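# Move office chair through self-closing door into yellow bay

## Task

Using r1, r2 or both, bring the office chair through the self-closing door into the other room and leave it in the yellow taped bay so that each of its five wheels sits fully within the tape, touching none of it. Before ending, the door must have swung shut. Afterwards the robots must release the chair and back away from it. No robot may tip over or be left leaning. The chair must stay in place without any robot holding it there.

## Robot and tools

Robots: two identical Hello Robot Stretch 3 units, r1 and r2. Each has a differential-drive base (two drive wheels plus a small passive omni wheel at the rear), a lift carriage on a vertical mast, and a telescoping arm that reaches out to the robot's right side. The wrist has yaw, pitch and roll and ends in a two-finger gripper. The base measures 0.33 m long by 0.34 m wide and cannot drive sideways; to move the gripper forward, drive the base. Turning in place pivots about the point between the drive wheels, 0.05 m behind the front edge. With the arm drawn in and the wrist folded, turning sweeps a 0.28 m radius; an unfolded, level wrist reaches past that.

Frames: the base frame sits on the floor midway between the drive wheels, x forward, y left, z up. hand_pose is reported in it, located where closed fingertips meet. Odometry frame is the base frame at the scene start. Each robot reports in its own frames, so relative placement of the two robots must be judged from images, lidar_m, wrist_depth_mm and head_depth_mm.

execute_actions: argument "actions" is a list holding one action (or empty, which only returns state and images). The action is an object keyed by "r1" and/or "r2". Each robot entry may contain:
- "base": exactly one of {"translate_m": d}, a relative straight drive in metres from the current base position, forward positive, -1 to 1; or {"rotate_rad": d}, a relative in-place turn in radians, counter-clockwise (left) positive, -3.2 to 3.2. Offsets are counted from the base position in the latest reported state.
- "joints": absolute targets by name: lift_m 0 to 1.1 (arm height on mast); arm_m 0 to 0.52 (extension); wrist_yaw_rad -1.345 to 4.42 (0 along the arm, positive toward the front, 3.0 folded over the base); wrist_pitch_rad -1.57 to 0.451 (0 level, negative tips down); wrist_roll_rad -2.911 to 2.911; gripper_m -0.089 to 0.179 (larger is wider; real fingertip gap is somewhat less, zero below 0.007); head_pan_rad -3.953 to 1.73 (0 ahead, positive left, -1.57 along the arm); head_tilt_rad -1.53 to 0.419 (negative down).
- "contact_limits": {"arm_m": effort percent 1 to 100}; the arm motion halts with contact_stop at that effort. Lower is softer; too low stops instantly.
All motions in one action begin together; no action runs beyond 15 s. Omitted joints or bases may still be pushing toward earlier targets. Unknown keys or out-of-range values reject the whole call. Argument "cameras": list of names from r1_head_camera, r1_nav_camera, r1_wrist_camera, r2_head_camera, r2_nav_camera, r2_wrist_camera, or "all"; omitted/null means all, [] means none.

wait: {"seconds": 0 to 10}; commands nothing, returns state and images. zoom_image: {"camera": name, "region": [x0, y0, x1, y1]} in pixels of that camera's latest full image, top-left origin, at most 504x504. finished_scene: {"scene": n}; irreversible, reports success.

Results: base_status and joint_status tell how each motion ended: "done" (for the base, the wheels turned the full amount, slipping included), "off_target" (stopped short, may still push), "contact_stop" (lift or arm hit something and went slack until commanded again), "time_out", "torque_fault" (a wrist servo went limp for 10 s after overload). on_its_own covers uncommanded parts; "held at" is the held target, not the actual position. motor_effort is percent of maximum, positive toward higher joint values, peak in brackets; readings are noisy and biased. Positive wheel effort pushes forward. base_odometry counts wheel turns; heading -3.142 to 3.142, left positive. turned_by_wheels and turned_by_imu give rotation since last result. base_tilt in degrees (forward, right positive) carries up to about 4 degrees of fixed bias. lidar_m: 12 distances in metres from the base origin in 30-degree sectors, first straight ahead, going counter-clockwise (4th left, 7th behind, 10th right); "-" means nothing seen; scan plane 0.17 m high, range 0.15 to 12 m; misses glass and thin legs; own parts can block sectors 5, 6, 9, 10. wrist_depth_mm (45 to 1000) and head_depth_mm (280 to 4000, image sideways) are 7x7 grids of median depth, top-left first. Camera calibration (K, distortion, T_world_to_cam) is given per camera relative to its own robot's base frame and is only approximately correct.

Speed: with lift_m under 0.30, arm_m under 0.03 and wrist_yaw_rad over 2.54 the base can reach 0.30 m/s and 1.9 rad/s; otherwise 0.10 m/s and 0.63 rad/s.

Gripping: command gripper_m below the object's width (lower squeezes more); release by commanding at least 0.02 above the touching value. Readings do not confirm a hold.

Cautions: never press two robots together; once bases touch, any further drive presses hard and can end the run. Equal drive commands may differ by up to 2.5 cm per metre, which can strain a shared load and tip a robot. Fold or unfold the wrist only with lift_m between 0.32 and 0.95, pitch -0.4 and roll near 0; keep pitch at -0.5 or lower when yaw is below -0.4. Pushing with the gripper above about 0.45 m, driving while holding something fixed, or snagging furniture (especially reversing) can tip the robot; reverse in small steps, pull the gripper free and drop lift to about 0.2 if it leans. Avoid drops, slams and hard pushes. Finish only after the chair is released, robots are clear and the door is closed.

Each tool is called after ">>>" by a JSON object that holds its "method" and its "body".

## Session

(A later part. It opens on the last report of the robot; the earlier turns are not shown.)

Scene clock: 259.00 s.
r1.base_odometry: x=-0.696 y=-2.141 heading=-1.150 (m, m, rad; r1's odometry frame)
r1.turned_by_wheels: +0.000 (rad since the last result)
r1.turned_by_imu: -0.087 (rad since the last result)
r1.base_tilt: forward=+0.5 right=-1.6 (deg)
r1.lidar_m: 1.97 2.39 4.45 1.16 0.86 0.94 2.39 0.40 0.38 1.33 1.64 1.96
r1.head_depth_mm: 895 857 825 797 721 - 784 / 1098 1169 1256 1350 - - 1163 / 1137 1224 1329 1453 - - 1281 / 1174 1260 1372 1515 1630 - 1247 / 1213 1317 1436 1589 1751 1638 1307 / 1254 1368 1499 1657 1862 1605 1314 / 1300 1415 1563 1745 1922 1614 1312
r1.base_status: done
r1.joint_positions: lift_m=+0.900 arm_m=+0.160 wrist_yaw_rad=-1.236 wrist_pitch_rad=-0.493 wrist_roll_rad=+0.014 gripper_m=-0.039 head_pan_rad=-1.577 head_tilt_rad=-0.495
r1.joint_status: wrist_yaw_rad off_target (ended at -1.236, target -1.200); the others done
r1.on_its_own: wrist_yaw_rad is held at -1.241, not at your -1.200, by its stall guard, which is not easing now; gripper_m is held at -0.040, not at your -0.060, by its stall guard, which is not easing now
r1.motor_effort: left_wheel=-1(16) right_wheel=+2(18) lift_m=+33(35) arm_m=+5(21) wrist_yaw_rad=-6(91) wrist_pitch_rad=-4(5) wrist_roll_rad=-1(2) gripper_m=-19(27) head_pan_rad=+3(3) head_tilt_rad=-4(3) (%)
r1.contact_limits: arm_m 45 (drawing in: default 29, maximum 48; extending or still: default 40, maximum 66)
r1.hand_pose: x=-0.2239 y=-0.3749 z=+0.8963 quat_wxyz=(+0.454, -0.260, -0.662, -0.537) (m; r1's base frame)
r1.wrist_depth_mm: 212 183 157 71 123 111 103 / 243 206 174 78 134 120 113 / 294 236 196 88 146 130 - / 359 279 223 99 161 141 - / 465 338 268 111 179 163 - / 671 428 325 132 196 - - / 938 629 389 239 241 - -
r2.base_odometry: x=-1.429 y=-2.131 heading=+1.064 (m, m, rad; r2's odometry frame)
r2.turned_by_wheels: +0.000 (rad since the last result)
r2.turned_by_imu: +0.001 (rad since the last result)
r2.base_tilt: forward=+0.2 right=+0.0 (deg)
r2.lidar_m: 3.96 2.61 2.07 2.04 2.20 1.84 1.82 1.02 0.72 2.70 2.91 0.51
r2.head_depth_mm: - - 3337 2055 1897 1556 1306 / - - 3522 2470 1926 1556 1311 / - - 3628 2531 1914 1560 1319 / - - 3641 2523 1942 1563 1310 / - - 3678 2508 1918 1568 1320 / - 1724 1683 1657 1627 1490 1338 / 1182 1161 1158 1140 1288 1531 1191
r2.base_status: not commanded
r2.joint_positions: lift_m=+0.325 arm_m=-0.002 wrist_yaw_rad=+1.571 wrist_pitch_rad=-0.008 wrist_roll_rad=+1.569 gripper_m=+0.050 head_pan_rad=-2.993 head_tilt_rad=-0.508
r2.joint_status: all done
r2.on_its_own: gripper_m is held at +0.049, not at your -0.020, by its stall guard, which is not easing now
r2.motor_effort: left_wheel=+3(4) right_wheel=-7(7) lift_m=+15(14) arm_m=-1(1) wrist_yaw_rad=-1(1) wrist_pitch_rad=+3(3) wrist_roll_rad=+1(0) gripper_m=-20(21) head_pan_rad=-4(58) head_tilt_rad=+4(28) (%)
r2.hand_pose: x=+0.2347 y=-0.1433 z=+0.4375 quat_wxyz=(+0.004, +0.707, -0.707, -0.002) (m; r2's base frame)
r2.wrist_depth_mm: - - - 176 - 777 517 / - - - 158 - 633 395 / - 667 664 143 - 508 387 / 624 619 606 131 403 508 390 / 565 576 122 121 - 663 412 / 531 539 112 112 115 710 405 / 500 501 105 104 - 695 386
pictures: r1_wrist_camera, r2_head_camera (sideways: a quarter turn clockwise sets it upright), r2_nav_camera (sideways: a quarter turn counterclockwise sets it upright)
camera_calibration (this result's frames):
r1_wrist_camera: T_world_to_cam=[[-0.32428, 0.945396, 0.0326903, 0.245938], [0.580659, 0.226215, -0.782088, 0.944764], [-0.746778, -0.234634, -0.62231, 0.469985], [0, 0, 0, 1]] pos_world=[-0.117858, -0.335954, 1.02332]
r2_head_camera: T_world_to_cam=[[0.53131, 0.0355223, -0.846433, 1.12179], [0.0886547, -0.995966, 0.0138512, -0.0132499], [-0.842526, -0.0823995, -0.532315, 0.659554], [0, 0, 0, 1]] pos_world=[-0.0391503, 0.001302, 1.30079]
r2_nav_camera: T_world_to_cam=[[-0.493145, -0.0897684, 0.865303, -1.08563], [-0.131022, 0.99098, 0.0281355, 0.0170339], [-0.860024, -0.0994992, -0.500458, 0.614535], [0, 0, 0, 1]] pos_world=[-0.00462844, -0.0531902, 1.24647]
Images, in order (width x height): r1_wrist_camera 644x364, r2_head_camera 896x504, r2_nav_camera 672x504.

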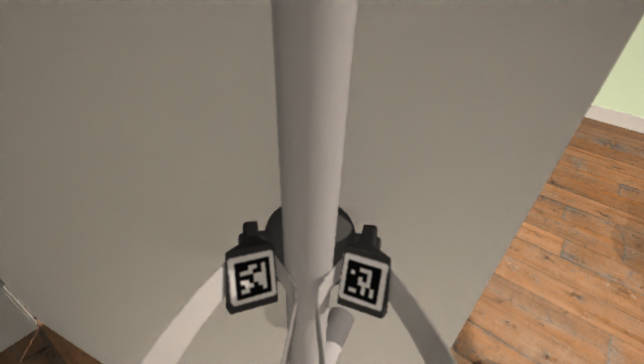

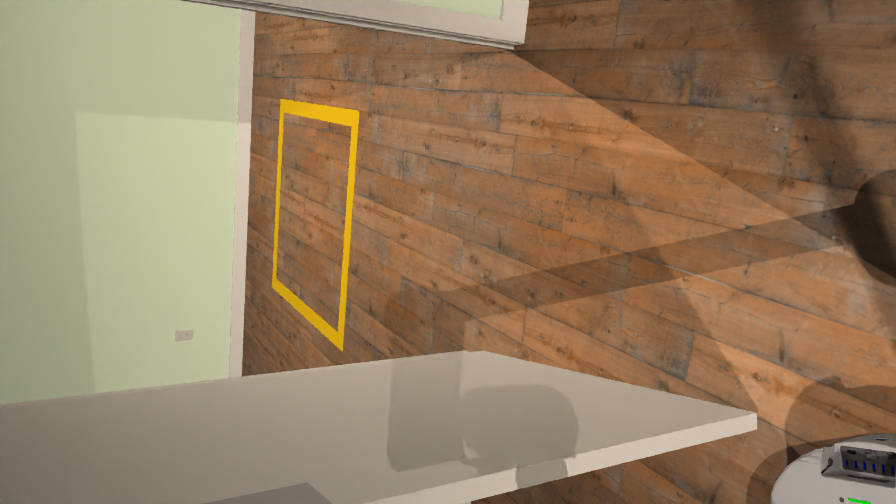

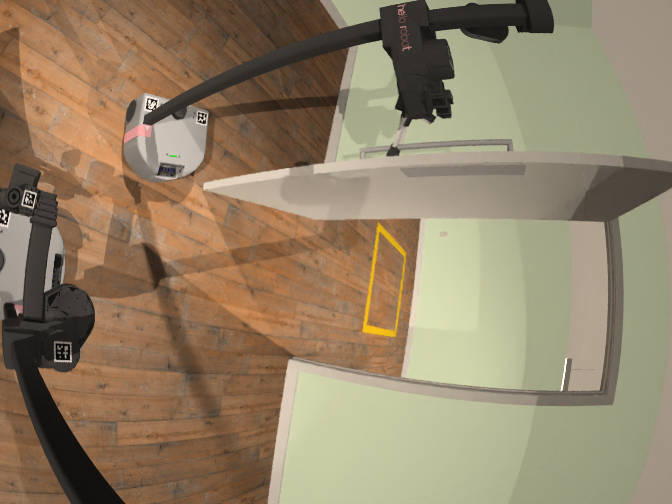

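>>> {"method": "execute_actions", "body": {"actions": [{"r1":{"base":{"translate_m":0.09},"joints":{"arm_m":0.172,"wrist_yaw_rad":-1.245},"contact_limits":{"arm_m":45}}}], "cameras": []}}

>>> {"method": "execute_actions", "body": {"actions": [{"r1":{"base":{"translate_m":0.09},"joints":{"arm_m":0.195,"wrist_yaw_rad":-1.26},"contact_limits":{"arm_m":45}}}], "cameras": ["r1_wrist_camera","r2_nav_camera","r2_head_camera"]}}

Scene clock: 272.83 s.
r1.base_odometry: x=-0.659 y=-2.223 heading=-1.151 (m, m, rad; r1's odometry frame)
r1.turned_by_wheels: +0.000 (rad since the last result)
r1.turned_by_imu: -0.001 (rad since the last result)
r1.base_tilt: forward=+0.3 right=-1.7 (deg)
r1.lidar_m: 1.88 2.29 4.41 4.44 0.92 1.01 2.45 1.71 0.38 1.38 1.67 1.88
r1.head_depth_mm: 1094 1143 1080 976 786 - 839 / 1130 1208 1309 1427 - - 1256 / 1171 1256 1359 1488 - - 1283 / 1197 1296 1412 1555 1686 - 1281 / 1239 1344 1465 1610 1812 1609 1317 / 1285 1393 1527 1690 1890 1607 1310 / 1326 1457 1593 1773 1946 1616 1307
r1.base_status: done
r1.joint_positions: lift_m=+0.900 arm_m=+0.172 wrist_yaw_rad=-1.218 wrist_pitch_rad=-0.490 wrist_roll_rad=+0.006 gripper_m=-0.039 head_pan_rad=-1.577 head_tilt_rad=-0.495
r1.joint_status: wrist_yaw_rad off_target (ended at -1.218, target -1.245); the others done
r1.on_its_own: gripper_m is held at -0.040, not at your -0.060, by its stall guard, which is not easing now; wrist_yaw_rad is at rest, and its effort (-31) is outside its rest range (-12 to +12)
r1.motor_effort: left_wheel=+1(6) right_wheel=+5(17) lift_m=+33(33) arm_m=-2(10) wrist_yaw_rad=-31(32) wrist_pitch_rad=-6(6) wrist_roll_rad=+2(2) gripper_m=-20(21) head_pan_rad=+3(3) head_tilt_rad=-3(4) (%)
r1.contact_limits: arm_m 45 (drawing in: default 29, maximum 48; extending or still: default 40, maximum 66)
r1.hand_pose: x=-0.2230 y=-0.3912 z=+0.8969 quat_wxyz=(+0.463, -0.253, -0.662, -0.533) (m; r1's base frame)
r1.wrist_depth_mm: 265 207 168 73 121 106 95 / 319 237 186 80 131 114 102 / 394 278 212 90 142 122 115 / 518 333 241 101 155 132 - / 777 416 297 112 171 148 - / 965 560 - 127 185 - - / 961 952 419 232 225 - -
r2.base_odometry: x=-1.429 y=-2.131 heading=+1.064 (m, m, rad; r2's odometry frame)
r2.turned_by_wheels: +0.000 (rad since the last result)
r2.turned_by_imu: +0.001 (rad since the last result)
r2.base_tilt: forward=+0.2 right=+0.0 (deg)
r2.lidar_m: 3.95 2.61 2.06 2.03 2.20 1.84 1.81 1.06 0.78 2.70 2.92 0.51
r2.head_depth_mm: - - 3355 2054 1897 1546 1313 / - - 3534 2484 1928 1551 1305 / - - 3630 2525 1920 1567 1312 / - - 3561 2510 1936 1560 1317 / - - 3658 2537 1937 1564 1324 / - 1756 1771 1832 1812 1571 1320 / 1303 1332 1342 1370 1391 1457 1326
r2.base_status: not commanded
r2.joint_positions: lift_m=+0.325 arm_m=-0.002 wrist_yaw_rad=+1.571 wrist_pitch_rad=-0.008 wrist_roll_rad=+1.569 gripper_m=+0.050 head_pan_rad=-2.993 head_tilt_rad=-0.508
r2.joint_status: not commanded
r2.on_its_own: gripper_m is held at +0.049, not at your -0.020, by its stall guard, which is not easing now
r2.motor_effort: left_wheel=+4(3) right_wheel=-7(6) lift_m=+15(14) arm_m=+0(0) wrist_yaw_rad=-1(0) wrist_pitch_rad=+3(3) wrist_roll_rad=+0(0) gripper_m=-22(21) head_pan_rad=-4(5) head_tilt_rad=+3(2) (%)
r2.hand_pose: x=+0.2347 y=-0.1433 z=+0.4375 quat_wxyz=(+0.004, +0.707, -0.707, -0.002) (m; r2's base frame)
r2.wrist_depth_mm: - - - 176 - 785 519 / - - - 158 - 625 393 / - 664 661 143 - 513 386 / 628 614 601 131 402 509 386 / 564 566 122 121 - 671 408 / 534 534 112 112 115 700 405 / 501 499 106 105 - 703 387
pictures: none
No camera images: the call's "cameras" was empty. Leave "cameras" out to get every camera's image.

Scene clock: 274.70 s.
r1.base_odometry: x=-0.623 y=-2.305 heading=-1.151 (m, m, rad; r1's odometry frame)
r1.turned_by_wheels: +0.000 (rad since the last result)
r1.turned_by_imu: -0.001 (rad since the last result)
r1.base_tilt: forward=+0.4 right=-1.8 (deg)
r1.lidar_m: 1.80 2.19 4.17 4.41 0.98 0.98 2.50 1.77 0.40 1.41 1.70 1.79
r1.head_depth_mm: 1119 1199 1291 1359 897 - 865 / 1151 1239 1346 1464 - 1523 1324 / 1180 1286 1387 1511 - - 1324 / 1225 1327 1445 1592 - - 1315 / 1261 1370 1503 1642 1859 1621 1308 / 1301 1426 1547 1723 1901 1623 1308 / 1355 1485 1643 1805 1949 1605 1303
r1.base_status: done
r1.joint_positions: lift_m=+0.900 arm_m=+0.195 wrist_yaw_rad=-1.214 wrist_pitch_rad=-0.484 wrist_roll_rad=+0.007 gripper_m=-0.039 head_pan_rad=-1.577 head_tilt_rad=-0.495
r1.joint_status: wrist_yaw_rad off_target (ended at -1.214, target -1.260); the others done
r1.on_its_own: gripper_m is held at -0.040, not at your -0.060, by its stall guard, which is not easing now; wrist_yaw_rad is at rest, and its effort (-52) is outside its rest range (-12 to +12)
r1.motor_effort: left_wheel=+1(8) right_wheel=+6(16) lift_m=+36(36) arm_m=-6(5) wrist_yaw_rad=-52(52) wrist_pitch_rad=-9(9) wrist_roll_rad=+2(2) gripper_m=-23(24) head_pan_rad=+3(3) head_tilt_rad=-4(3) (%)
r1.contact_limits: arm_m 45 (drawing in: default 29, maximum 48; extending or still: default 40, maximum 66)
r1.hand_pose: x=-0.2236 y=-0.4155 z=+0.8981 quat_wxyz=(+0.465, -0.254, -0.662, -0.530) (m; r1's base frame)
r1.wrist_depth_mm: 342 240 179 130 119 102 90 / 435 277 200 142 128 109 95 / 599 330 226 155 139 116 105 / 840 405 260 171 151 125 - / 921 532 324 116 165 136 - / - 810 - 133 178 160 - / 983 - 491 231 197 - -
r2.base_odometry: x=-1.429 y=-2.131 heading=+1.064 (m, m, rad; r2's odometry frame)
r2.turned_by_wheels: +0.000 (rad since the last result)
r2.turned_by_imu: +0.001 (rad since the last result)
r2.base_tilt: forward=+0.2 right=+0.1 (deg)
r2.lidar_m: 3.96 2.61 2.06 2.04 2.21 1.84 1.82 1.12 0.85 2.70 2.92 0.51
r2.head_depth_mm: - - 3342 2051 1910 1540 1312 / - - 3528 2487 1898 1562 1312 / - - 3583 2495 1925 1559 1316 / - - 3596 2485 1935 1559 1308 / - - 3665 2528 1933 1579 1318 / - 1780 1837 1924 1872 1582 1325 / 1406 1431 1478 1524 1566 1527 1323
r2.base_status: not commanded
r2.joint_positions: lift_m=+0.325 arm_m=-0.002 wrist_yaw_rad=+1.571 wrist_pitch_rad=-0.008 wrist_roll_rad=+1.569 gripper_m=+0.050 head_pan_rad=-2.993 head_tilt_rad=-0.508
r2.joint_status: not commanded
r2.on_its_own: gripper_m is held at +0.049, not at your -0.020, by its stall guard, which is not easing now
r2.motor_effort: left_wheel=+4(3) right_wheel=-6(7) lift_m=+15(15) arm_m=+0(1) wrist_yaw_rad=-1(1) wrist_pitch_rad=+3(3) wrist_roll_rad=+0(1) gripper_m=-21(21) head_pan_rad=-5(5) head_tilt_rad=+3(2) (%)
r2.hand_pose: x=+0.2347 y=-0.1433 z=+0.4375 quat_wxyz=(+0.004, +0.707, -0.707, -0.002) (m; r2's base frame)
r2.wrist_depth_mm: - - - 176 - 782 523 / - - - 158 - 633 393 / - 673 659 143 - 514 389 / 626 610 603 131 402 510 389 / 566 572 122 121 - 662 409 / 530 530 112 112 115 703 406 / 494 499 105 105 - 707 386
pictures: r1_wrist_camera, r2_head_camera (sideways: a quarter turn clockwise sets it upright), r2_nav_camera (sideways: a quarter turn counterclockwise sets it upright)
camera_calibration (this result's frames):
r1_wrist_camera: T_world_to_cam=[[-0.347543, 0.936857, 0.0388807, 0.270103], [0.566383, 0.242795, -0.787566, 0.963797], [-0.747277, -0.251692, -0.615002, 0.448112], [0, 0, 0, 1]] pos_world=[-0.117142, -0.374266, 1.02414]
r2_head_camera: T_world_to_cam=[[0.53131, 0.0355163, -0.846433, 1.12179], [0.0886436, -0.995967, 0.0138512, -0.0132498], [-0.842527, -0.0823901, -0.532315, 0.659554], [0, 0, 0, 1]] pos_world=[-0.0391503, 0.0013025, 1.30079]
r2_nav_camera: T_world_to_cam=[[-0.493146, -0.0897629, 0.865303, -1.08563], [-0.131011, 0.990982, 0.0281355, 0.0170338], [-0.860025, -0.0994896, -0.500458, 0.614535], [0, 0, 0, 1]] pos_world=[-0.00462904, -0.0531901, 1.24647]
Images, in order (width x height): r1_wrist_camera 644x364, r2_head_camera 896x504, r2_nav_camera 672x504.

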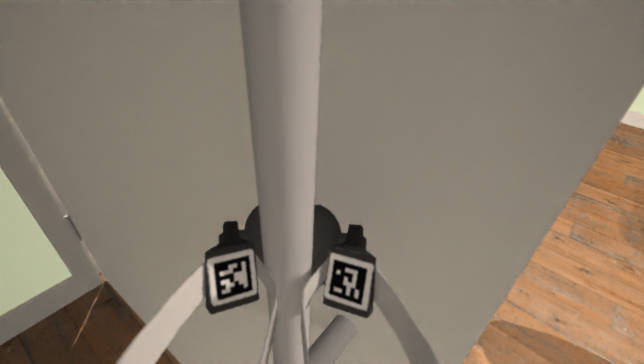

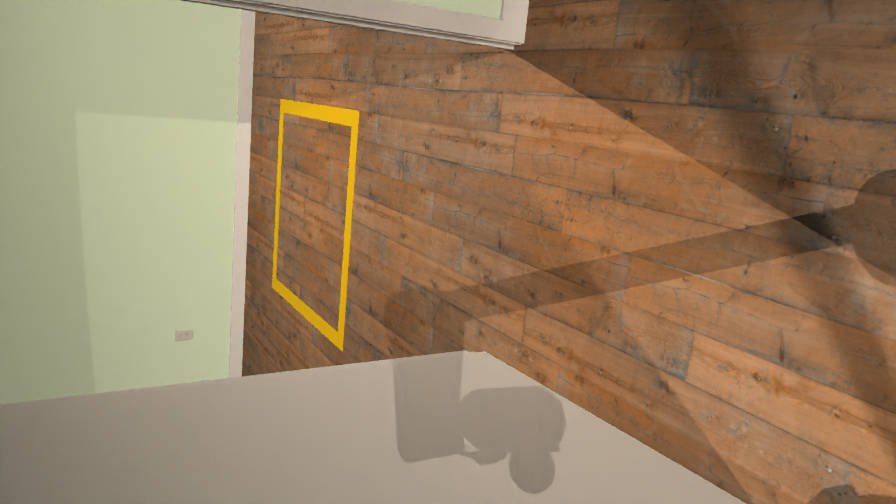

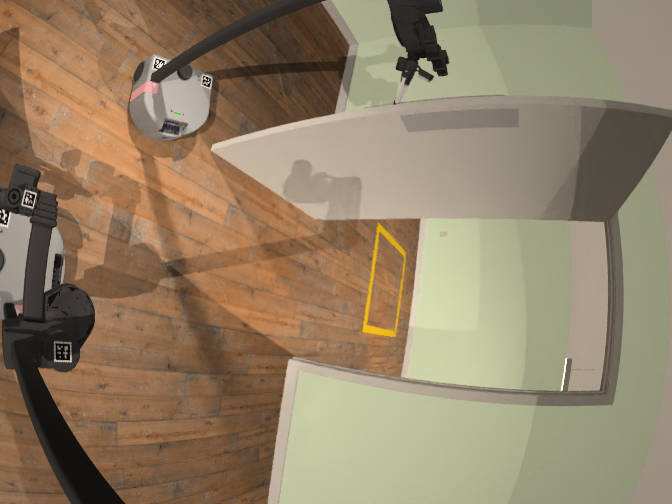

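>>> {"method": "execute_actions", "body": {"actions": [{"r1":{"joints":{"arm_m":0.213,"wrist_yaw_rad":-1.25},"contact_limits":{"arm_m":45}},"r2":{"base":{"rotate_rad":-0.045},"joints":{"gripper_m":-0.03}}}], "cameras": []}}

>>> {"method": "execute_actions", "body": {"actions": [{"r2":{"base":{"translate_m":-0.8},"joints":{"gripper_m":-0.02,"head_tilt_rad":-0.7}}}], "cameras": ["r2_wrist_camera","r2_nav_camera","r2_head_camera"]}}

Scene clock: 291.47 s.
r1.base_odometry: x=-0.623 y=-2.305 heading=-1.151 (m, m, rad; r1's odometry frame)
r1.turned_by_wheels: +0.000 (rad since the last result)
r1.turned_by_imu: -0.001 (rad since the last result)
r1.base_tilt: forward=+0.4 right=-1.6 (deg)
r1.lidar_m: 1.79 2.19 4.19 4.44 0.99 0.98 2.49 1.77 0.40 1.41 1.71 1.79
r1.head_depth_mm: 1115 1192 1296 1357 907 - 882 / 1155 1240 1351 1451 - 1529 1317 / 1193 1283 1394 1506 - 1528 1324 / 1226 1331 1441 1585 - - 1322 / 1265 1374 1494 1647 1843 1631 1312 / 1310 1428 1577 1736 1894 1604 1312 / 1354 1482 1636 1807 1967 1611 1315
r1.base_status: not commanded
r1.joint_positions: lift_m=+0.900 arm_m=+0.213 wrist_yaw_rad=-1.255 wrist_pitch_rad=-0.487 wrist_roll_rad=+0.007 gripper_m=-0.039 head_pan_rad=-1.577 head_tilt_rad=-0.495
r1.joint_status: all done
r1.on_its_own: gripper_m is held at -0.040, not at your -0.060, by its stall guard, which is not easing now
r1.motor_effort: left_wheel=-3(3) right_wheel=+4(7) lift_m=+36(36) arm_m=+7(7) wrist_yaw_rad=+5(37) wrist_pitch_rad=-7(9) wrist_roll_rad=+2(2) gripper_m=-20(21) head_pan_rad=+3(3) head_tilt_rad=-2(4) (%)
r1.contact_limits: arm_m 45 (drawing in: default 29, maximum 48; extending or still: default 40, maximum 66)
r1.hand_pose: x=-0.2259 y=-0.4241 z=+0.8973 quat_wxyz=(+0.453, -0.266, -0.657, -0.541) (m; r1's base frame)
r1.wrist_depth_mm: 310 230 178 72 124 107 95 / 378 264 198 79 133 114 100 / 491 310 223 89 144 122 107 / 715 376 258 101 157 131 122 / 908 484 318 111 171 142 - / - 673 - 132 183 162 - / 959 972 449 238 226 - -
r2.base_odometry: x=-1.429 y=-2.131 heading=+1.019 (m, m, rad; r2's odometry frame)
r2.turned_by_wheels: -0.045 (rad since the last result)
r2.turned_by_imu: -0.044 (rad since the last result)
r2.base_tilt: forward=+0.2 right=+0.1 (deg)
r2.lidar_m: 0.51 2.71 2.08 2.04 2.17 1.86 1.82 1.11 0.85 2.70 2.87 0.51
r2.head_depth_mm: 3863 1701 1832 1995 1910 1560 1308 / - - 3635 2485 1930 1563 1310 / - - 3586 2529 1937 1564 1312 / - - 3663 2552 1942 1574 1316 / - - 3657 2542 1951 1572 1329 / - - 3112 2114 1948 1573 1325 / 1532 1579 1599 1632 1667 1573 1334
r2.base_status: done
r2.joint_positions: lift_m=+0.325 arm_m=-0.001 wrist_yaw_rad=+1.575 wrist_pitch_rad=-0.010 wrist_roll_rad=+1.572 gripper_m=-0.028 head_pan_rad=-2.993 head_tilt_rad=-0.505
r2.joint_status: all done
r2.motor_effort: left_wheel=+3(8) right_wheel=-4(17) lift_m=+16(15) arm_m=-1(1) wrist_yaw_rad=-4(20) wrist_pitch_rad=+3(4) wrist_roll_rad=-1(2) gripper_m=-44(100) head_pan_rad=-4(4) head_tilt_rad=+2(3) (%)
r2.hand_pose: x=+0.2346 y=-0.1423 z=+0.4371 quat_wxyz=(+0.004, +0.709, -0.706, -0.004) (m; r2's base frame)
r2.wrist_depth_mm: - - - 205 - 776 517 / - - - 183 - 642 391 / - 699 685 166 - 774 406 / 651 644 627 152 413 414 391 / 583 586 141 140 - 634 427 / 539 536 129 129 - 755 408 / 504 512 123 121 - 691 387
pictures: none
No camera images: the call's "cameras" was empty. Leave "cameras" out to get every camera's image.

Scene clock: 300.50 s.
r1.base_odometry: x=-0.623 y=-2.305 heading=-1.151 (m, m, rad; r1's odometry frame)
r1.turned_by_wheels: +0.000 (rad since the last result)
r1.turned_by_imu: -0.001 (rad since the last result)
r1.base_tilt: forward=+0.6 right=-1.6 (deg)
r1.lidar_m: 1.80 2.18 4.18 4.41 3.30 0.65 0.90 1.77 0.40 1.41 1.71 1.79
r1.head_depth_mm: 1117 1201 1278 1367 907 - 884 / 1156 1241 1341 1448 - 1541 1320 / 1193 1286 1393 1517 - 1525 1322 / 1224 1328 1444 1583 - - 1318 / 1268 1371 1493 1661 1840 1614 1313 / 1312 1432 1562 1723 1913 1619 1323 / 1352 1476 1634 1827 1969 1603 1311
r1.base_status: not commanded
r1.joint_positions: lift_m=+0.900 arm_m=+0.213 wrist_yaw_rad=-1.255 wrist_pitch_rad=-0.487 wrist_roll_rad=+0.007 gripper_m=-0.039 head_pan_rad=-1.577 head_tilt_rad=-0.495
r1.joint_status: not commanded
r1.on_its_own: gripper_m is held at -0.040, not at your -0.060, by its stall guard, which is not easing now
r1.motor_effort: left_wheel=-3(4) right_wheel=+4(4) lift_m=+36(36) arm_m=+7(7) wrist_yaw_rad=+6(6) wrist_pitch_rad=-7(7) wrist_roll_rad=+2(2) gripper_m=-19(18) head_pan_rad=+3(3) head_tilt_rad=-3(3) (%)
r1.hand_pose: x=-0.2259 y=-0.4241 z=+0.8973 quat_wxyz=(+0.453, -0.266, -0.657, -0.541) (m; r1's base frame)
r1.wrist_depth_mm: 312 229 178 72 124 107 95 / 378 264 198 79 132 114 100 / 491 312 224 89 144 122 107 / 713 376 258 101 157 131 122 / 887 482 320 111 171 142 - / - 670 - 132 182 162 751 / 970 956 447 238 227 - -
r2.base_odometry: x=-1.848 y=-2.812 heading=+1.019 (m, m, rad; r2's odometry frame)
r2.turned_by_wheels: +0.000 (rad since the last result)
r2.turned_by_imu: -0.002 (rad since the last result)
r2.base_tilt: forward=+0.2 right=+0.1 (deg)
r2.lidar_m: 4.75 2.79 2.14 2.09 1.37 1.04 3.92 0.98 0.73 0.71 0.87 0.53
r2.head_depth_mm: 3454 3306 2422 1830 1488 1367 1193 / 3474 3282 2409 1924 1605 1372 1192 / 3602 3301 2423 1936 1607 1375 1202 / 3553 3328 2464 1947 1618 1375 1198 / 3619 3357 2477 1965 1613 1369 1201 / 3709 3355 2477 1944 1622 1370 1196 / 3834 3378 2476 1942 1583 1377 1207
r2.base_status: done
r2.joint_positions: lift_m=+0.325 arm_m=-0.001 wrist_yaw_rad=+1.568 wrist_pitch_rad=-0.009 wrist_roll_rad=+1.572 gripper_m=+0.019 head_pan_rad=-2.993 head_tilt_rad=-0.692
r2.joint_status: gripper_m off_target (ended at +0.019, target -0.020); the others done
r2.on_its_own: gripper_m is held at +0.018, not at your -0.020, by its stall guard, which is not easing now
r2.motor_effort: left_wheel=+2(3) right_wheel=-7(18) lift_m=+15(15) arm_m=-1(1) wrist_yaw_rad=+1(8) wrist_pitch_rad=+3(3) wrist_roll_rad=-1(1) gripper_m=-20(42) head_pan_rad=-4(4) head_tilt_rad=-4(21) (%)
r2.hand_pose: x=+0.2346 y=-0.1441 z=+0.4373 quat_wxyz=(+0.003, +0.706, -0.708, -0.004) (m; r2's base frame)
r2.wrist_depth_mm: - - - 158 - 784 411 / 623 625 614 152 - 678 369 / 598 589 592 147 - 673 377 / 574 575 568 142 - 756 443 / 553 557 138 137 - 761 487 / - - 133 133 - 727 511 / - - - 128 - 709 506
pictures: r2_head_camera (sideways: a quarter turn clockwise sets it upright), r2_nav_camera (sideways: a quarter turn counterclockwise sets it upright), r2_wrist_camera
camera_calibration (this result's frames):
r2_head_camera: T_world_to_cam=[[0.675532, 0.0567288, -0.735145, 0.975834], [0.0865436, -0.996245, 0.00264878, 0.00134924], [-0.732234, -0.0654115, -0.677904, 0.848276], [0, 0, 0, 1]] pos_world=[-0.0381867, 0.00147331, 1.29243]
r2_nav_camera: T_world_to_cam=[[-0.641307, -0.111581, 0.759128, -0.946307], [-0.135795, 0.990257, 0.0308352, 0.0135554], [-0.755172, -0.0833112, -0.650211, 0.808719], [0, 0, 0, 1]] pos_world=[0.00568912, -0.0516383, 1.24379]
r2_wrist_camera: T_world_to_cam=[[-0.013706, -0.0247943, -0.999599, 0.432959], [-0.181608, 0.983127, -0.0218956, 0.225309], [0.983275, 0.181235, -0.0179776, -0.0306874], [0, 0, 0, 1]] pos_world=[0.0770261, -0.205211, 0.437167]
Images, in order (width x height): r2_head_camera 896x504, r2_nav_camera 672x504, r2_wrist_camera 644x364.

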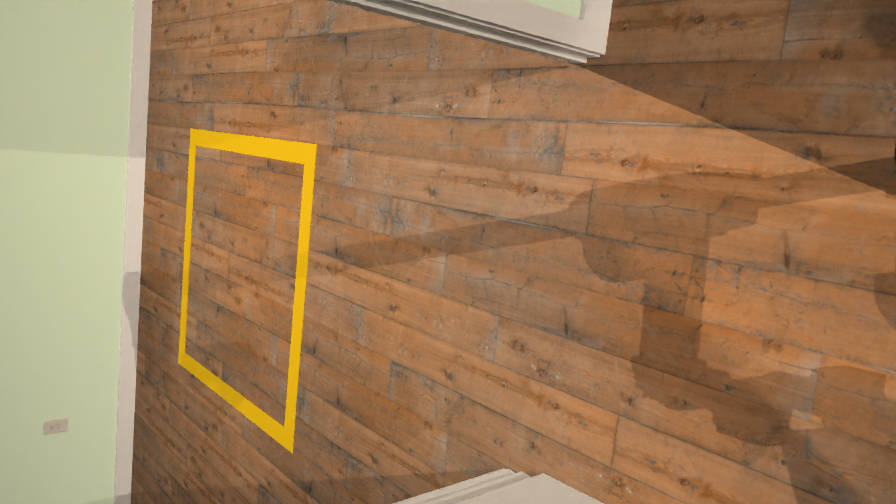

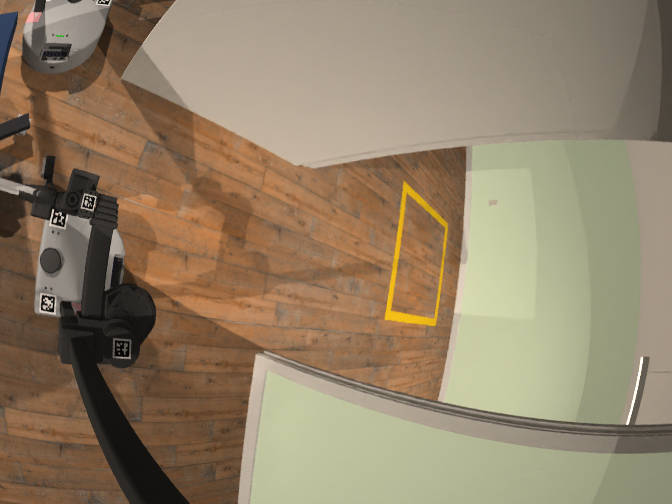

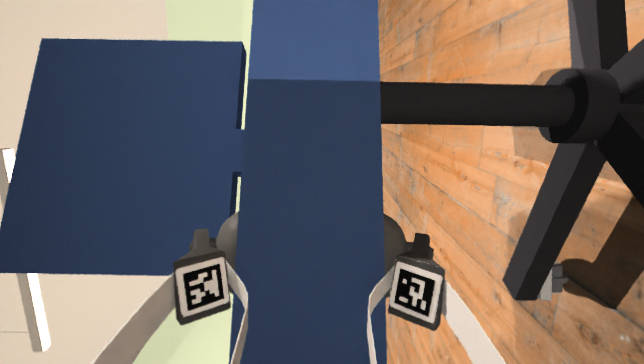

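>>> {"method": "execute_actions", "body": {"actions": [{"r2":{"base":{"rotate_rad":-0.04},"joints":{"gripper_m":0.1}}}], "cameras": []}}

>>> {"method": "execute_actions", "body": {"actions": [{"r2":{"base":{"translate_m":0.035}}}], "cameras": []}}

>>> {"method": "execute_actions", "body": {"actions": [{"r2":{"joints":{"gripper_m":-0.02}}}], "cameras": ["r2_wrist_camera"]}}

>>> {"method": "execute_actions", "body": {"actions": [{"r2":{"base":{"translate_m":-0.6},"joints":{"gripper_m":-0.03,"head_pan_rad":-0.4,"head_tilt_rad":-1.0}}}], "cameras": ["r2_wrist_camera","r2_nav_camera"]}}

Scene clock: 314.73 s.
r1.base_odometry: x=-0.623 y=-2.305 heading=-1.151 (m, m, rad; r1's odometry frame)
r1.turned_by_wheels: +0.000 (rad since the last result)
r1.turned_by_imu: -0.001 (rad since the last result)
r1.base_tilt: forward=+0.5 right=-1.6 (deg)
r1.lidar_m: 1.80 2.18 4.19 4.41 3.28 0.65 0.90 1.78 0.40 1.41 1.70 1.79
r1.head_depth_mm: 1117 1200 1287 1350 908 - 885 / 1147 1241 1338 1441 - 1533 1323 / 1189 1283 1386 1504 - 1531 1312 / 1229 1329 1441 1582 - - 1313 / 1266 1381 1494 1664 1847 1612 1316 / 1315 1430 1568 1718 1898 1618 1316 / 1346 1474 1640 1803 1973 1618 1313
r1.base_status: not commanded
r1.joint_positions: lift_m=+0.900 arm_m=+0.213 wrist_yaw_rad=-1.255 wrist_pitch_rad=-0.487 wrist_roll_rad=+0.007 gripper_m=-0.039 head_pan_rad=-1.577 head_tilt_rad=-0.495
r1.joint_status: not commanded
r1.on_its_own: gripper_m is held at -0.040, not at your -0.060, by its stall guard, which is not easing now
r1.motor_effort: left_wheel=-3(4) right_wheel=+4(4) lift_m=+36(36) arm_m=+7(7) wrist_yaw_rad=+5(5) wrist_pitch_rad=-7(7) wrist_roll_rad=+2(2) gripper_m=-19(19) head_pan_rad=+3(3) head_tilt_rad=-3(3) (%)
r1.hand_pose: x=-0.2259 y=-0.4241 z=+0.8973 quat_wxyz=(+0.453, -0.266, -0.657, -0.541) (m; r1's base frame)
r1.wrist_depth_mm: 312 230 179 72 123 107 95 / 379 263 198 79 133 114 100 / 486 309 225 89 144 122 107 / 720 377 258 101 157 131 122 / 891 486 320 111 171 142 - / - 671 - 132 182 162 752 / 961 976 448 239 226 - -
r2.base_odometry: x=-1.848 y=-2.812 heading=+0.979 (m, m, rad; r2's odometry frame)
r2.turned_by_wheels: -0.040 (rad since the last result)
r2.turned_by_imu: -0.039 (rad since the last result)
r2.base_tilt: forward=+0.2 right=+0.1 (deg)
r2.lidar_m: 4.74 2.90 2.16 2.10 1.42 1.04 1.04 1.02 0.74 0.71 0.87 0.53
r2.head_depth_mm: 3437 3330 2250 1319 1492 1371 1196 / 3473 3347 2420 1941 1603 1381 1198 / 3524 3269 2431 1931 1611 1367 1195 / 3567 3320 2457 1940 1624 1378 1199 / 3631 3346 2440 1946 1624 1380 1206 / 3632 3316 2459 1946 1623 1378 1199 / 3708 3389 2452 1961 1622 1388 1214
r2.base_status: done
r2.joint_positions: lift_m=+0.325 arm_m=-0.001 wrist_yaw_rad=+1.568 wrist_pitch_rad=-0.017 wrist_roll_rad=+1.572 gripper_m=+0.100 head_pan_rad=-2.993 head_tilt_rad=-0.692
r2.joint_status: all done
r2.motor_effort: left_wheel=+3(8) right_wheel=-1(14) lift_m=+15(15) arm_m=-1(1) wrist_yaw_rad=+2(1) wrist_pitch_rad=+6(6) wrist_roll_rad=-1(1) gripper_m=+1(82) head_pan_rad=-4(4) head_tilt_rad=-4(6) (%)
r2.hand_pose: x=+0.2344 y=-0.1441 z=+0.4353 quat_wxyz=(+0.006, +0.706, -0.708, -0.006) (m; r2's base frame)
r2.wrist_depth_mm: - - - 170 - 754 450 / - 650 643 162 - 753 397 / 622 613 617 154 396 401 378 / 583 589 581 146 - 748 427 / 565 567 142 140 - 759 487 / 542 550 135 135 - 539 506 / - - 130 129 - 741 507
pictures: none
No camera images: the call's "cameras" was empty. Leave "cameras" out to get every camera's image.

Scene clock: 315.97 s.
r1.base_odometry: x=-0.623 y=-2.305 heading=-1.151 (m, m, rad; r1's odometry frame)
r1.turned_by_wheels: +0.000 (rad since the last result)
r1.turned_by_imu: +0.000 (rad since the last result)
r1.base_tilt: forward=+0.4 right=-1.6 (deg)
r1.lidar_m: 1.80 2.18 4.18 4.42 3.29 0.65 0.89 1.78 0.40 1.41 1.70 1.79
r1.head_depth_mm: 1123 1197 1292 1356 912 - 882 / 1153 1239 1335 1448 - 1525 1319 / 1188 1276 1390 1505 - 1530 1326 / 1227 1330 1451 1578 - - 1313 / 1260 1375 1496 1655 1849 1615 1320 / 1308 1429 1559 1723 1904 1625 1311 / 1360 1484 1635 1829 1974 1625 1314
r1.base_status: not commanded
r1.joint_positions: lift_m=+0.900 arm_m=+0.213 wrist_yaw_rad=-1.255 wrist_pitch_rad=-0.487 wrist_roll_rad=+0.007 gripper_m=-0.039 head_pan_rad=-1.577 head_tilt_rad=-0.495
r1.joint_status: not commanded
r1.on_its_own: gripper_m is held at -0.040, not at your -0.060, by its stall guard, which is not easing now
r1.motor_effort: left_wheel=-3(3) right_wheel=+4(4) lift_m=+36(36) arm_m=+7(7) wrist_yaw_rad=+5(6) wrist_pitch_rad=-7(7) wrist_roll_rad=+2(2) gripper_m=-19(19) head_pan_rad=+3(3) head_tilt_rad=-3(3) (%)
r1.hand_pose: x=-0.2259 y=-0.4241 z=+0.8973 quat_wxyz=(+0.453, -0.266, -0.657, -0.541) (m; r1's base frame)
r1.wrist_depth_mm: 311 229 178 72 124 107 95 / 380 264 199 79 133 114 100 / 488 312 224 89 144 122 107 / 714 379 257 101 157 131 122 / 884 481 320 111 171 142 - / - 673 - 131 182 163 720 / 971 976 445 239 227 - -
r2.base_odometry: x=-1.829 y=-2.783 heading=+0.979 (m, m, rad; r2's odometry frame)
r2.turned_by_wheels: +0.000 (rad since the last result)
r2.turned_by_imu: +0.001 (rad since the last result)
r2.base_tilt: forward=+0.2 right=+0.0 (deg)
r2.lidar_m: 4.71 2.89 2.16 2.09 1.47 1.08 1.08 1.02 0.74 0.72 0.86 0.49
r2.head_depth_mm: 3500 3284 2252 1360 1514 1359 1197 / 3519 3289 2436 1929 1609 1371 1200 / 3545 3331 2455 1938 1606 1370 1195 / 3638 3287 2446 1948 1609 1384 1196 / 3611 3326 2456 1944 1620 1370 1203 / 3703 3325 2463 1951 1634 1371 1202 / 3749 3315 2487 1950 1620 1383 1210
r2.base_status: done
r2.joint_positions: lift_m=+0.325 arm_m=-0.001 wrist_yaw_rad=+1.568 wrist_pitch_rad=-0.012 wrist_roll_rad=+1.572 gripper_m=+0.100 head_pan_rad=-2.993 head_tilt_rad=-0.692
r2.joint_status: not commanded
r2.motor_effort: left_wheel=+3(7) right_wheel=-3(4) lift_m=+16(15) arm_m=-1(1) wrist_yaw_rad=+2(1) wrist_pitch_rad=+4(6) wrist_roll_rad=-1(1) gripper_m=-1(0) head_pan_rad=-3(4) head_tilt_rad=-4(4) (%)
r2.hand_pose: x=+0.2346 y=-0.1441 z=+0.4366 quat_wxyz=(+0.004, +0.706, -0.708, -0.005) (m; r2's base frame)
r2.wrist_depth_mm: - - - 132 - 765 392 / 608 611 604 125 - 720 373 / 580 584 121 119 359 365 358 / 555 563 116 114 - 764 408 / 529 539 109 109 - 752 444 / 519 512 104 104 105 535 490 / - - 100 100 - 752 506
pictures: none
No camera images: the call's "cameras" was empty. Leave "cameras" out to get every camera's image.

Scene clock: 317.67 s.
r1.base_odometry: x=-0.623 y=-2.305 heading=-1.151 (m, m, rad; r1's odometry frame)
r1.turned_by_wheels: +0.000 (rad since the last result)
r1.turned_by_imu: +0.000 (rad since the last result)
r1.base_tilt: forward=+0.4 right=-1.8 (deg)
r1.lidar_m: 1.80 2.18 4.20 4.41 3.28 0.65 0.89 1.78 0.40 1.41 1.71 1.80
r1.head_depth_mm: 1116 1198 1283 1357 909 - 881 / 1153 1246 1346 1446 - 1528 1313 / 1188 1279 1392 1511 - 1518 1316 / 1224 1335 1441 1598 - - 1306 / 1262 1377 1486 1659 1863 1616 1313 / 1312 1420 1563 1728 1898 1633 1306 / 1358 1474 1626 1807 1967 1617 1314
r1.base_status: not commanded
r1.joint_positions: lift_m=+0.900 arm_m=+0.213 wrist_yaw_rad=-1.255 wrist_pitch_rad=-0.487 wrist_roll_rad=+0.007 gripper_m=-0.039 head_pan_rad=-1.577 head_tilt_rad=-0.495
r1.joint_status: not commanded
r1.on_its_own: gripper_m is held at -0.040, not at your -0.060, by its stall guard, which is not easing now
r1.motor_effort: left_wheel=-3(3) right_wheel=+4(5) lift_m=+36(36) arm_m=+7(7) wrist_yaw_rad=+6(6) wrist_pitch_rad=-7(7) wrist_roll_rad=+2(2) gripper_m=-19(19) head_pan_rad=+3(3) head_tilt_rad=-4(3) (%)
r1.hand_pose: x=-0.2259 y=-0.4241 z=+0.8973 quat_wxyz=(+0.453, -0.266, -0.657, -0.541) (m; r1's base frame)
r1.wrist_depth_mm: 309 229 178 72 124 107 94 / 381 263 199 79 133 114 100 / 483 312 224 89 144 122 107 / 707 378 258 101 157 132 122 / 886 480 320 111 170 142 - / - 667 - 132 183 162 713 / 960 966 452 238 227 - -
r2.base_odometry: x=-1.829 y=-2.783 heading=+0.979 (m, m, rad; r2's odometry frame)
r2.turned_by_wheels: +0.000 (rad since the last result)
r2.turned_by_imu: +0.000 (rad since the last result)
r2.base_tilt: forward=+0.2 right=+0.0 (deg)
r2.lidar_m: 4.70 2.89 2.15 2.10 1.47 1.08 1.08 1.01 0.74 0.72 0.86 0.49
r2.head_depth_mm: 3471 3314 2272 1352 1510 1359 1197 / 3533 3247 2440 1925 1607 1373 1198 / 3572 3284 2452 1938 1608 1375 1198 / 3609 3297 2436 1938 1602 1381 1206 / 3684 3388 2431 1927 1617 1378 1201 / 3697 3341 2483 1950 1618 1388 1205 / 3789 3358 2477 1957 1617 1387 1204
r2.base_status: not commanded
r2.joint_positions: lift_m=+0.325 arm_m=-0.001 wrist_yaw_rad=+1.568 wrist_pitch_rad=-0.010 wrist_roll_rad=+1.572 gripper_m=-0.017 head_pan_rad=-2.993 head_tilt_rad=-0.692
r2.joint_status: all done
r2.motor_effort: left_wheel=+3(2) right_wheel=-3(3) lift_m=+16(15) arm_m=-1(1) wrist_yaw_rad=+1(1) wrist_pitch_rad=+3(4) wrist_roll_rad=-1(1) gripper_m=-52(100) head_pan_rad=-4(5) head_tilt_rad=-4(5) (%)
r2.hand_pose: x=+0.2346 y=-0.1441 z=+0.4371 quat_wxyz=(+0.004, +0.706, -0.708, -0.004) (m; r2's base frame)
r2.wrist_depth_mm: - - - 132 - 774 392 / 630 606 607 125 - 718 373 / 585 591 121 119 361 364 358 / 557 556 116 114 - 764 407 / 531 538 109 109 - 758 454 / 512 519 104 105 105 625 491 / - - 101 100 - 755 507
pictures: r2_wrist_camera
camera_calibration (this result's frames):
r2_wrist_camera: T_world_to_cam=[[-0.0145837, -0.024789, -0.999586, 0.432936], [-0.181614, 0.98313, -0.0217311, 0.225232], [0.983262, 0.181222, -0.0188397, -0.0302896], [0, 0, 0, 1]] pos_world=[0.0770017, -0.205211, 0.43708]
Images, in order (width x height): r2_wrist_camera 644x364.

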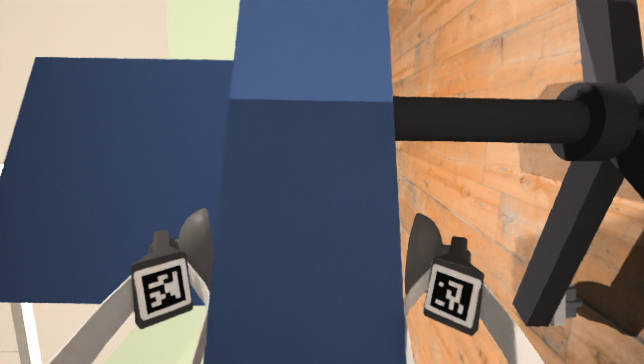

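Scene clock: 324.70 s.
r1.base_odometry: x=-0.623 y=-2.305 heading=-1.151 (m, m, rad; r1's odometry frame)
r1.turned_by_wheels: +0.000 (rad since the last result)
r1.turned_by_imu: -0.001 (rad since the last result)
r1.base_tilt: forward=+0.5 right=-1.9 (deg)
r1.lidar_m: 1.80 2.19 4.18 4.40 3.29 2.96 2.49 0.73 0.40 1.41 1.71 1.79
r1.head_depth_mm: 1118 1199 1282 1357 908 - 884 / 1153 1241 1351 1449 - 1535 1319 / 1192 1282 1389 1499 - 1530 1313 / 1231 1327 1442 1589 - - 1321 / 1267 1371 1492 1650 1857 1607 1308 / 1314 1432 1568 1730 1906 1611 1309 / 1365 1497 1621 1813 1981 1620 1312
r1.base_status: not commanded
r1.joint_positions: lift_m=+0.900 arm_m=+0.213 wrist_yaw_rad=-1.255 wrist_pitch_rad=-0.487 wrist_roll_rad=+0.007 gripper_m=-0.039 head_pan_rad=-1.577 head_tilt_rad=-0.495
r1.joint_status: not commanded
r1.on_its_own: gripper_m is held at -0.040, not at your -0.060, by its stall guard, which is not easing now
r1.motor_effort: left_wheel=-3(4) right_wheel=+5(4) lift_m=+36(36) arm_m=+7(7) wrist_yaw_rad=+5(6) wrist_pitch_rad=-7(7) wrist_roll_rad=+2(2) gripper_m=-18(20) head_pan_rad=+3(3) head_tilt_rad=-3(3) (%)
r1.hand_pose: x=-0.2259 y=-0.4241 z=+0.8973 quat_wxyz=(+0.453, -0.266, -0.657, -0.541) (m; r1's base frame)
r1.wrist_depth_mm: 310 228 178 72 124 107 95 / 378 263 199 79 133 114 100 / 492 310 224 88 144 122 107 / 714 375 257 101 157 131 122 / 886 481 319 111 171 142 540 / - 676 - 132 182 162 639 / 958 963 451 239 226 558 607
r2.base_odometry: x=-2.163 y=-3.281 heading=+0.979 (m, m, rad; r2's odometry frame)
r2.turned_by_wheels: +0.000 (rad since the last result)
r2.turned_by_imu: -0.001 (rad since the last result)
r2.base_tilt: forward=+0.3 right=+0.0 (deg)
r2.lidar_m: 5.29 2.92 2.18 1.67 0.65 0.52 3.38 3.53 0.75 0.71 0.74 0.50
r2.head_depth_mm: 2246 1933 1542 945 1312 1220 1141 / 2148 1836 1481 946 872 1198 1141 / 2151 1897 1062 945 848 1194 - / 720 858 1064 945 850 1179 1132 / 658 769 929 948 864 1192 1121 / 606 704 827 948 1330 1230 1126 / 565 642 751 1474 1343 1222 1117
r2.base_status: done
r2.joint_positions: lift_m=+0.325 arm_m=-0.001 wrist_yaw_rad=+1.568 wrist_pitch_rad=-0.008 wrist_roll_rad=+1.572 gripper_m=+0.012 head_pan_rad=-0.407 head_tilt_rad=-0.988
r2.joint_status: gripper_m off_target (ended at +0.012, target -0.030); the others done
r2.on_its_own: gripper_m is held at +0.010, not at your -0.030, by its stall guard, which is still easing
r2.motor_effort: left_wheel=+2(4) right_wheel=-7(17) lift_m=+15(16) arm_m=-1(1) wrist_yaw_rad=+1(1) wrist_pitch_rad=+3(3) wrist_roll_rad=-1(1) gripper_m=-39(98) head_pan_rad=+5(59) head_tilt_rad=-6(26) (%)
r2.hand_pose: x=+0.2347 y=-0.1442 z=+0.4375 quat_wxyz=(+0.003, +0.706, -0.708, -0.003) (m; r2's base frame)
r2.wrist_depth_mm: 572 570 114 114 - 718 494 / 561 553 112 112 337 340 337 / 548 551 110 109 - 769 393 / 541 539 107 107 - 760 468 / 525 528 105 105 106 674 513 / - - 103 103 103 704 507 / - - 101 101 - 785 509
pictures: r2_nav_camera (sideways: a quarter turn counterclockwise sets it upright), r2_wrist_camera
camera_calibration (this result's frames):
r2_nav_camera: T_world_to_cam=[[0.781324, -0.319797, 0.53597, -0.664207], [-0.397884, -0.916843, 0.0329734, 0.0123827], [0.480855, -0.239017, -0.843593, 1.05265], [0, 0, 0, 1]] pos_world=[0.0177147, 0.050543, 1.2436]
r2_wrist_camera: T_world_to_cam=[[-0.0128693, -0.0247917, -0.99961, 0.432983], [-0.181418, 0.983159, -0.022048, 0.225387], [0.983322, 0.181063, -0.0171502, -0.0310951], [0, 0, 0, 1]] pos_world=[0.0770379, -0.205227, 0.43725]
Images, in order (width x height): r2_nav_camera 672x504, r2_wrist_camera 644x364.

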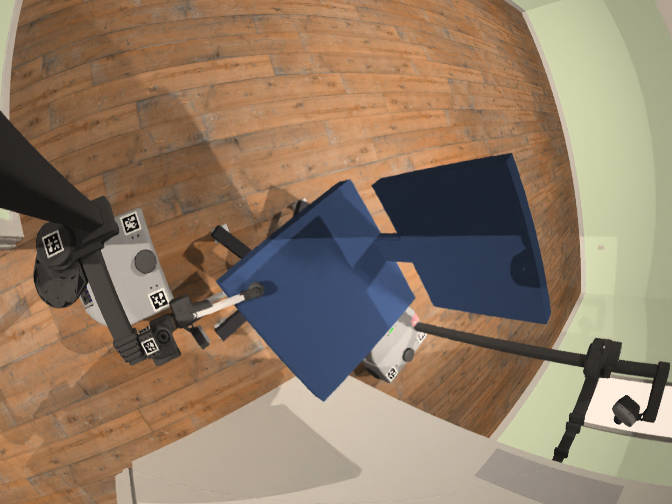

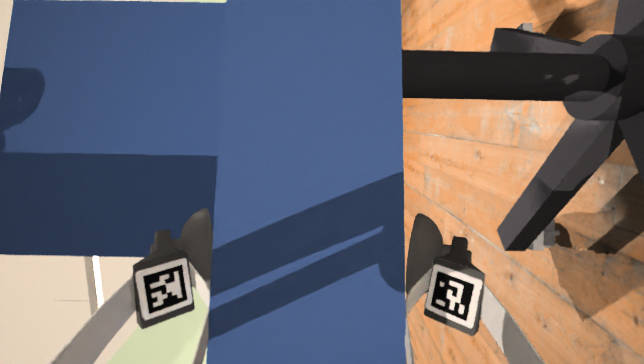

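>>> {"method": "execute_actions", "body": {"actions": [{"r2":{"base":{"translate_m":-0.55},"joints":{"gripper_m":-0.02,"wrist_yaw_rad":1.68,"head_pan_rad":-0.6}}}], "cameras": ["r2_wrist_camera","r2_nav_camera"]}}

Scene clock: 335.90 s.
r1.base_odometry: x=-0.623 y=-2.305 heading=-1.151 (m, m, rad; r1's odometry frame)
r1.turned_by_wheels: +0.000 (rad since the last result)
r1.turned_by_imu: -0.001 (rad since the last result)
r1.base_tilt: forward=+0.6 right=-1.6 (deg)
r1.lidar_m: 1.80 2.18 4.18 4.41 3.28 2.96 2.50 1.13 0.40 1.41 1.70 1.79
r1.head_depth_mm: 1120 1200 1288 1353 909 - 880 / 1152 1236 1341 1446 - 1523 1316 / 1191 1280 1399 1507 - 1511 1317 / 1231 1324 1440 1580 - - 1316 / 1260 1387 1502 1664 1849 1619 1320 / 1313 1424 1574 1732 1900 1626 1308 / 1353 1492 1628 1816 1963 1612 1315
r1.base_status: not commanded
r1.joint_positions: lift_m=+0.900 arm_m=+0.213 wrist_yaw_rad=-1.255 wrist_pitch_rad=-0.487 wrist_roll_rad=+0.007 gripper_m=-0.039 head_pan_rad=-1.577 head_tilt_rad=-0.495
r1.joint_status: not commanded
r1.on_its_own: gripper_m is held at -0.040, not at your -0.060, by its stall guard, which is not easing now
r1.motor_effort: left_wheel=-3(3) right_wheel=+4(4) lift_m=+36(36) arm_m=+7(7) wrist_yaw_rad=+6(5) wrist_pitch_rad=-7(7) wrist_roll_rad=+2(2) gripper_m=-19(19) head_pan_rad=+3(3) head_tilt_rad=-2(3) (%)
r1.hand_pose: x=-0.2259 y=-0.4241 z=+0.8973 quat_wxyz=(+0.453, -0.266, -0.657, -0.541) (m; r1's base frame)
r1.wrist_depth_mm: 310 230 178 72 124 107 95 / 380 264 198 79 133 114 100 / 494 311 224 89 144 122 107 / 711 378 258 101 157 131 122 / 886 481 318 111 170 142 - / - 663 - 132 182 163 - / 948 979 447 237 227 - -
r2.base_odometry: x=-2.470 y=-3.738 heading=+0.979 (m, m, rad; r2's odometry frame)
r2.turned_by_wheels: +0.000 (rad since the last result)
r2.turned_by_imu: +0.001 (rad since the last result)
r2.base_tilt: forward=+0.2 right=+0.0 (deg)
r2.lidar_m: 5.83 2.95 0.27 0.25 2.21 2.95 2.85 2.97 2.70 0.72 0.74 0.52
r2.head_depth_mm: 834 936 1070 1227 1342 1228 1124 / 922 1053 1213 955 1329 1227 - / 1036 1205 1350 947 890 1208 - / 1178 1401 1055 943 849 1193 1135 / 769 895 1062 941 849 1192 1117 / 700 803 952 944 873 1189 1123 / 643 732 850 942 1324 1215 1116
r2.base_status: done
r2.joint_positions: lift_m=+0.325 arm_m=-0.002 wrist_yaw_rad=+1.667 wrist_pitch_rad=-0.008 wrist_roll_rad=+1.572 gripper_m=+0.011 head_pan_rad=-0.594 head_tilt_rad=-0.991
r2.joint_status: gripper_m off_target (ended at +0.011, target -0.020); the others done
r2.on_its_own: gripper_m is held at +0.009, not at your -0.020, by its stall guard, which is still easing
r2.motor_effort: left_wheel=+2(13) right_wheel=-5(31) lift_m=+17(16) arm_m=+0(1) wrist_yaw_rad=+9(28) wrist_pitch_rad=+3(4) wrist_roll_rad=-1(1) gripper_m=-26(100) head_pan_rad=-3(29) head_tilt_rad=-5(7) (%)
r2.hand_pose: x=+0.2335 y=-0.1187 z=+0.4375 quat_wxyz=(+0.003, +0.740, -0.672, -0.003) (m; r2's base frame)
r2.wrist_depth_mm: 536 537 536 120 325 329 326 / 536 540 540 122 - 767 396 / 544 550 539 124 - 632 494 / 560 552 548 126 - 760 516 / - - 128 127 - 768 512 / - - 129 129 129 753 514 / - - - 131 - 712 508
pictures: r2_nav_camera (sideways: a quarter turn counterclockwise sets it upright), r2_wrist_camera
camera_calibration (this result's frames):
r2_nav_camera: T_world_to_cam=[[0.709679, -0.460595, 0.533112, -0.660047], [-0.561428, -0.826868, 0.0329814, 0.0133702], [0.425622, -0.32271, -0.845402, 1.05534], [0, 0, 0, 1]] pos_world=[0.0267524, 0.0476098, 1.24362]
r2_wrist_camera: T_world_to_cam=[[-0.0103036, -0.0259223, -0.999611, 0.432825], [-0.278047, 0.960315, -0.0220372, 0.219957], [0.960512, 0.277712, -0.0171023, -0.0177635], [0, 0, 0, 1]] pos_world=[0.0826804, -0.195075, 0.4372]
Images, in order (width x height): r2_nav_camera 672x504, r2_wrist_camera 644x364.

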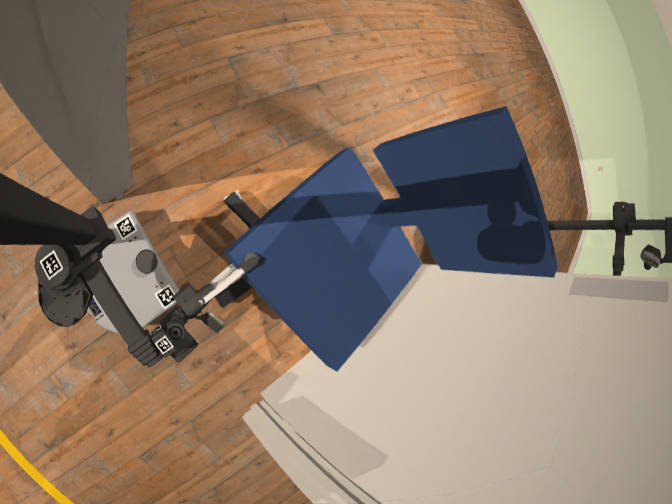

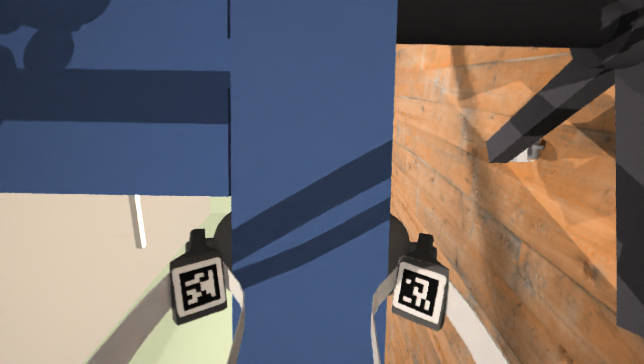

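>>> {"method": "execute_actions", "body": {"actions": [{"r2":{"base":{"translate_m":-0.6},"joints":{"gripper_m":-0.005}}}], "cameras": ["r2_wrist_camera","r2_nav_camera"]}}

Scene clock: 346.53 s.
r1.base_odometry: x=-0.623 y=-2.305 heading=-1.151 (m, m, rad; r1's odometry frame)
r1.turned_by_wheels: +0.000 (rad since the last result)
r1.turned_by_imu: -0.001 (rad since the last result)
r1.base_tilt: forward=+0.3 right=-1.6 (deg)
r1.lidar_m: 1.80 2.19 4.17 4.42 3.28 2.96 2.50 1.78 0.40 1.41 1.71 1.79
r1.head_depth_mm: 1118 1204 1291 1358 912 - 878 / 1154 1247 1341 1441 - 1532 1317 / 1194 1281 1395 1505 - 1522 1312 / 1222 1323 1443 1588 - - 1306 / 1273 1375 1501 1654 1846 1621 1310 / 1306 1424 1561 1750 1909 1611 1306 / 1366 1481 1620 1823 1971 1615 1309
r1.base_status: not commanded
r1.joint_positions: lift_m=+0.900 arm_m=+0.213 wrist_yaw_rad=-1.255 wrist_pitch_rad=-0.487 wrist_roll_rad=+0.007 gripper_m=-0.039 head_pan_rad=-1.577 head_tilt_rad=-0.495
r1.joint_status: not commanded
r1.on_its_own: gripper_m is held at -0.040, not at your -0.060, by its stall guard, which is not easing now
r1.motor_effort: left_wheel=-3(4) right_wheel=+4(4) lift_m=+36(37) arm_m=+7(6) wrist_yaw_rad=+5(5) wrist_pitch_rad=-7(7) wrist_roll_rad=+2(2) gripper_m=-19(18) head_pan_rad=+3(3) head_tilt_rad=-3(3) (%)
r1.hand_pose: x=-0.2259 y=-0.4241 z=+0.8973 quat_wxyz=(+0.453, -0.266, -0.657, -0.541) (m; r1's base frame)
r1.wrist_depth_mm: 310 229 179 72 124 107 94 / 377 262 198 79 133 114 100 / 488 311 225 89 144 122 107 / 706 378 258 101 157 131 122 / 913 479 319 111 171 142 - / - 664 - 132 182 162 - / 960 981 454 239 226 - -
r2.base_odometry: x=-2.804 y=-4.236 heading=+0.980 (m, m, rad; r2's odometry frame)
r2.turned_by_wheels: +0.000 (rad since the last result)
r2.turned_by_imu: +0.000 (rad since the last result)
r2.base_tilt: forward=+0.3 right=+0.1 (deg)
r2.lidar_m: 6.42 0.61 0.80 2.13 2.22 2.34 2.26 2.35 2.70 2.02 0.93 0.52
r2.head_depth_mm: 883 1041 1395 1468 1343 1222 1130 / 954 1114 1305 962 1302 1222 - / 1043 1210 1357 941 886 1240 - / 1182 1411 1063 946 851 1173 1128 / 771 895 1064 943 850 1191 1119 / 702 805 951 944 870 1200 1118 / 643 730 847 943 1325 1223 1118
r2.base_status: done
r2.joint_positions: lift_m=+0.325 arm_m=-0.002 wrist_yaw_rad=+1.670 wrist_pitch_rad=-0.008 wrist_roll_rad=+1.572 gripper_m=+0.023 head_pan_rad=-0.594 head_tilt_rad=-0.991
r2.joint_status: gripper_m off_target (ended at +0.023, target -0.005)
r2.on_its_own: gripper_m is held at +0.022, not at your -0.005, by its stall guard, which is not easing now
r2.motor_effort: left_wheel=+1(5) right_wheel=-5(13) lift_m=+16(16) arm_m=+0(1) wrist_yaw_rad=+7(15) wrist_pitch_rad=+3(3) wrist_roll_rad=-1(1) gripper_m=-20(100) head_pan_rad=-4(4) head_tilt_rad=-5(4) (%)
r2.hand_pose: x=+0.2334 y=-0.1180 z=+0.4375 quat_wxyz=(+0.003, +0.741, -0.671, -0.003) (m; r2's base frame)
r2.wrist_depth_mm: 541 538 530 120 325 330 322 / 537 543 535 122 - 723 374 / 549 548 544 124 - 718 390 / 553 550 555 125 - 765 389 / - - 127 127 - 758 406 / - - 129 129 - 754 420 / 605 608 575 131 612 621 508
pictures: r2_nav_camera (sideways: a quarter turn counterclockwise sets it upright), r2_wrist_camera
camera_calibration (this result's frames):
r2_nav_camera: T_world_to_cam=[[0.709679, -0.460595, 0.533112, -0.660047], [-0.561428, -0.826868, 0.0329814, 0.0133702], [0.425622, -0.32271, -0.845402, 1.05534], [0, 0, 0, 1]] pos_world=[0.0267524, 0.0476098, 1.24362]
r2_wrist_camera: T_world_to_cam=[[-0.0102364, -0.025948, -0.999611, 0.432823], [-0.280538, 0.95959, -0.0220363, 0.2198], [0.959788, 0.280204, -0.0171022, -0.0174219], [0, 0, 0, 1]] pos_world=[0.0828141, -0.194805, 0.4372]
Images, in order (width x height): r2_nav_camera 672x504, r2_wrist_camera 644x364.

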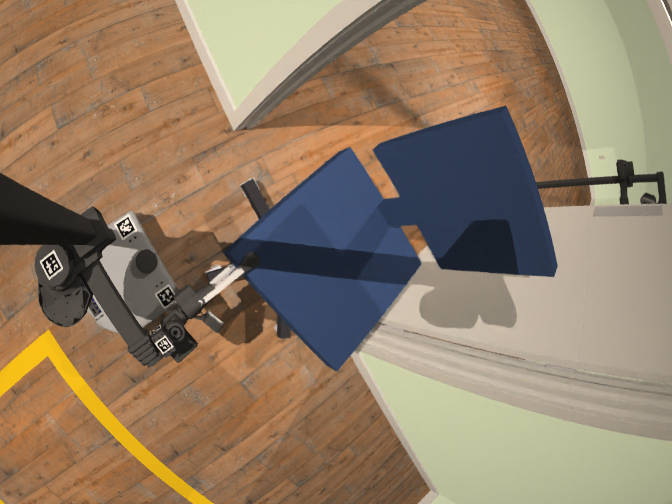

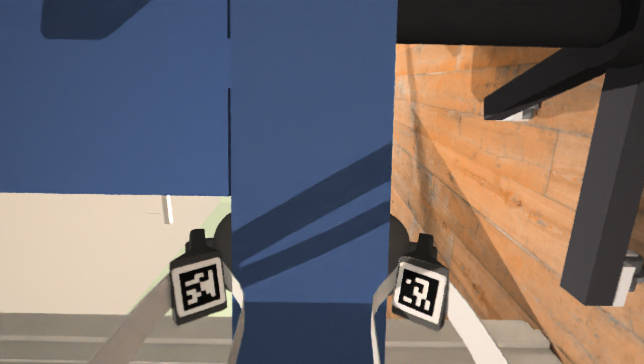

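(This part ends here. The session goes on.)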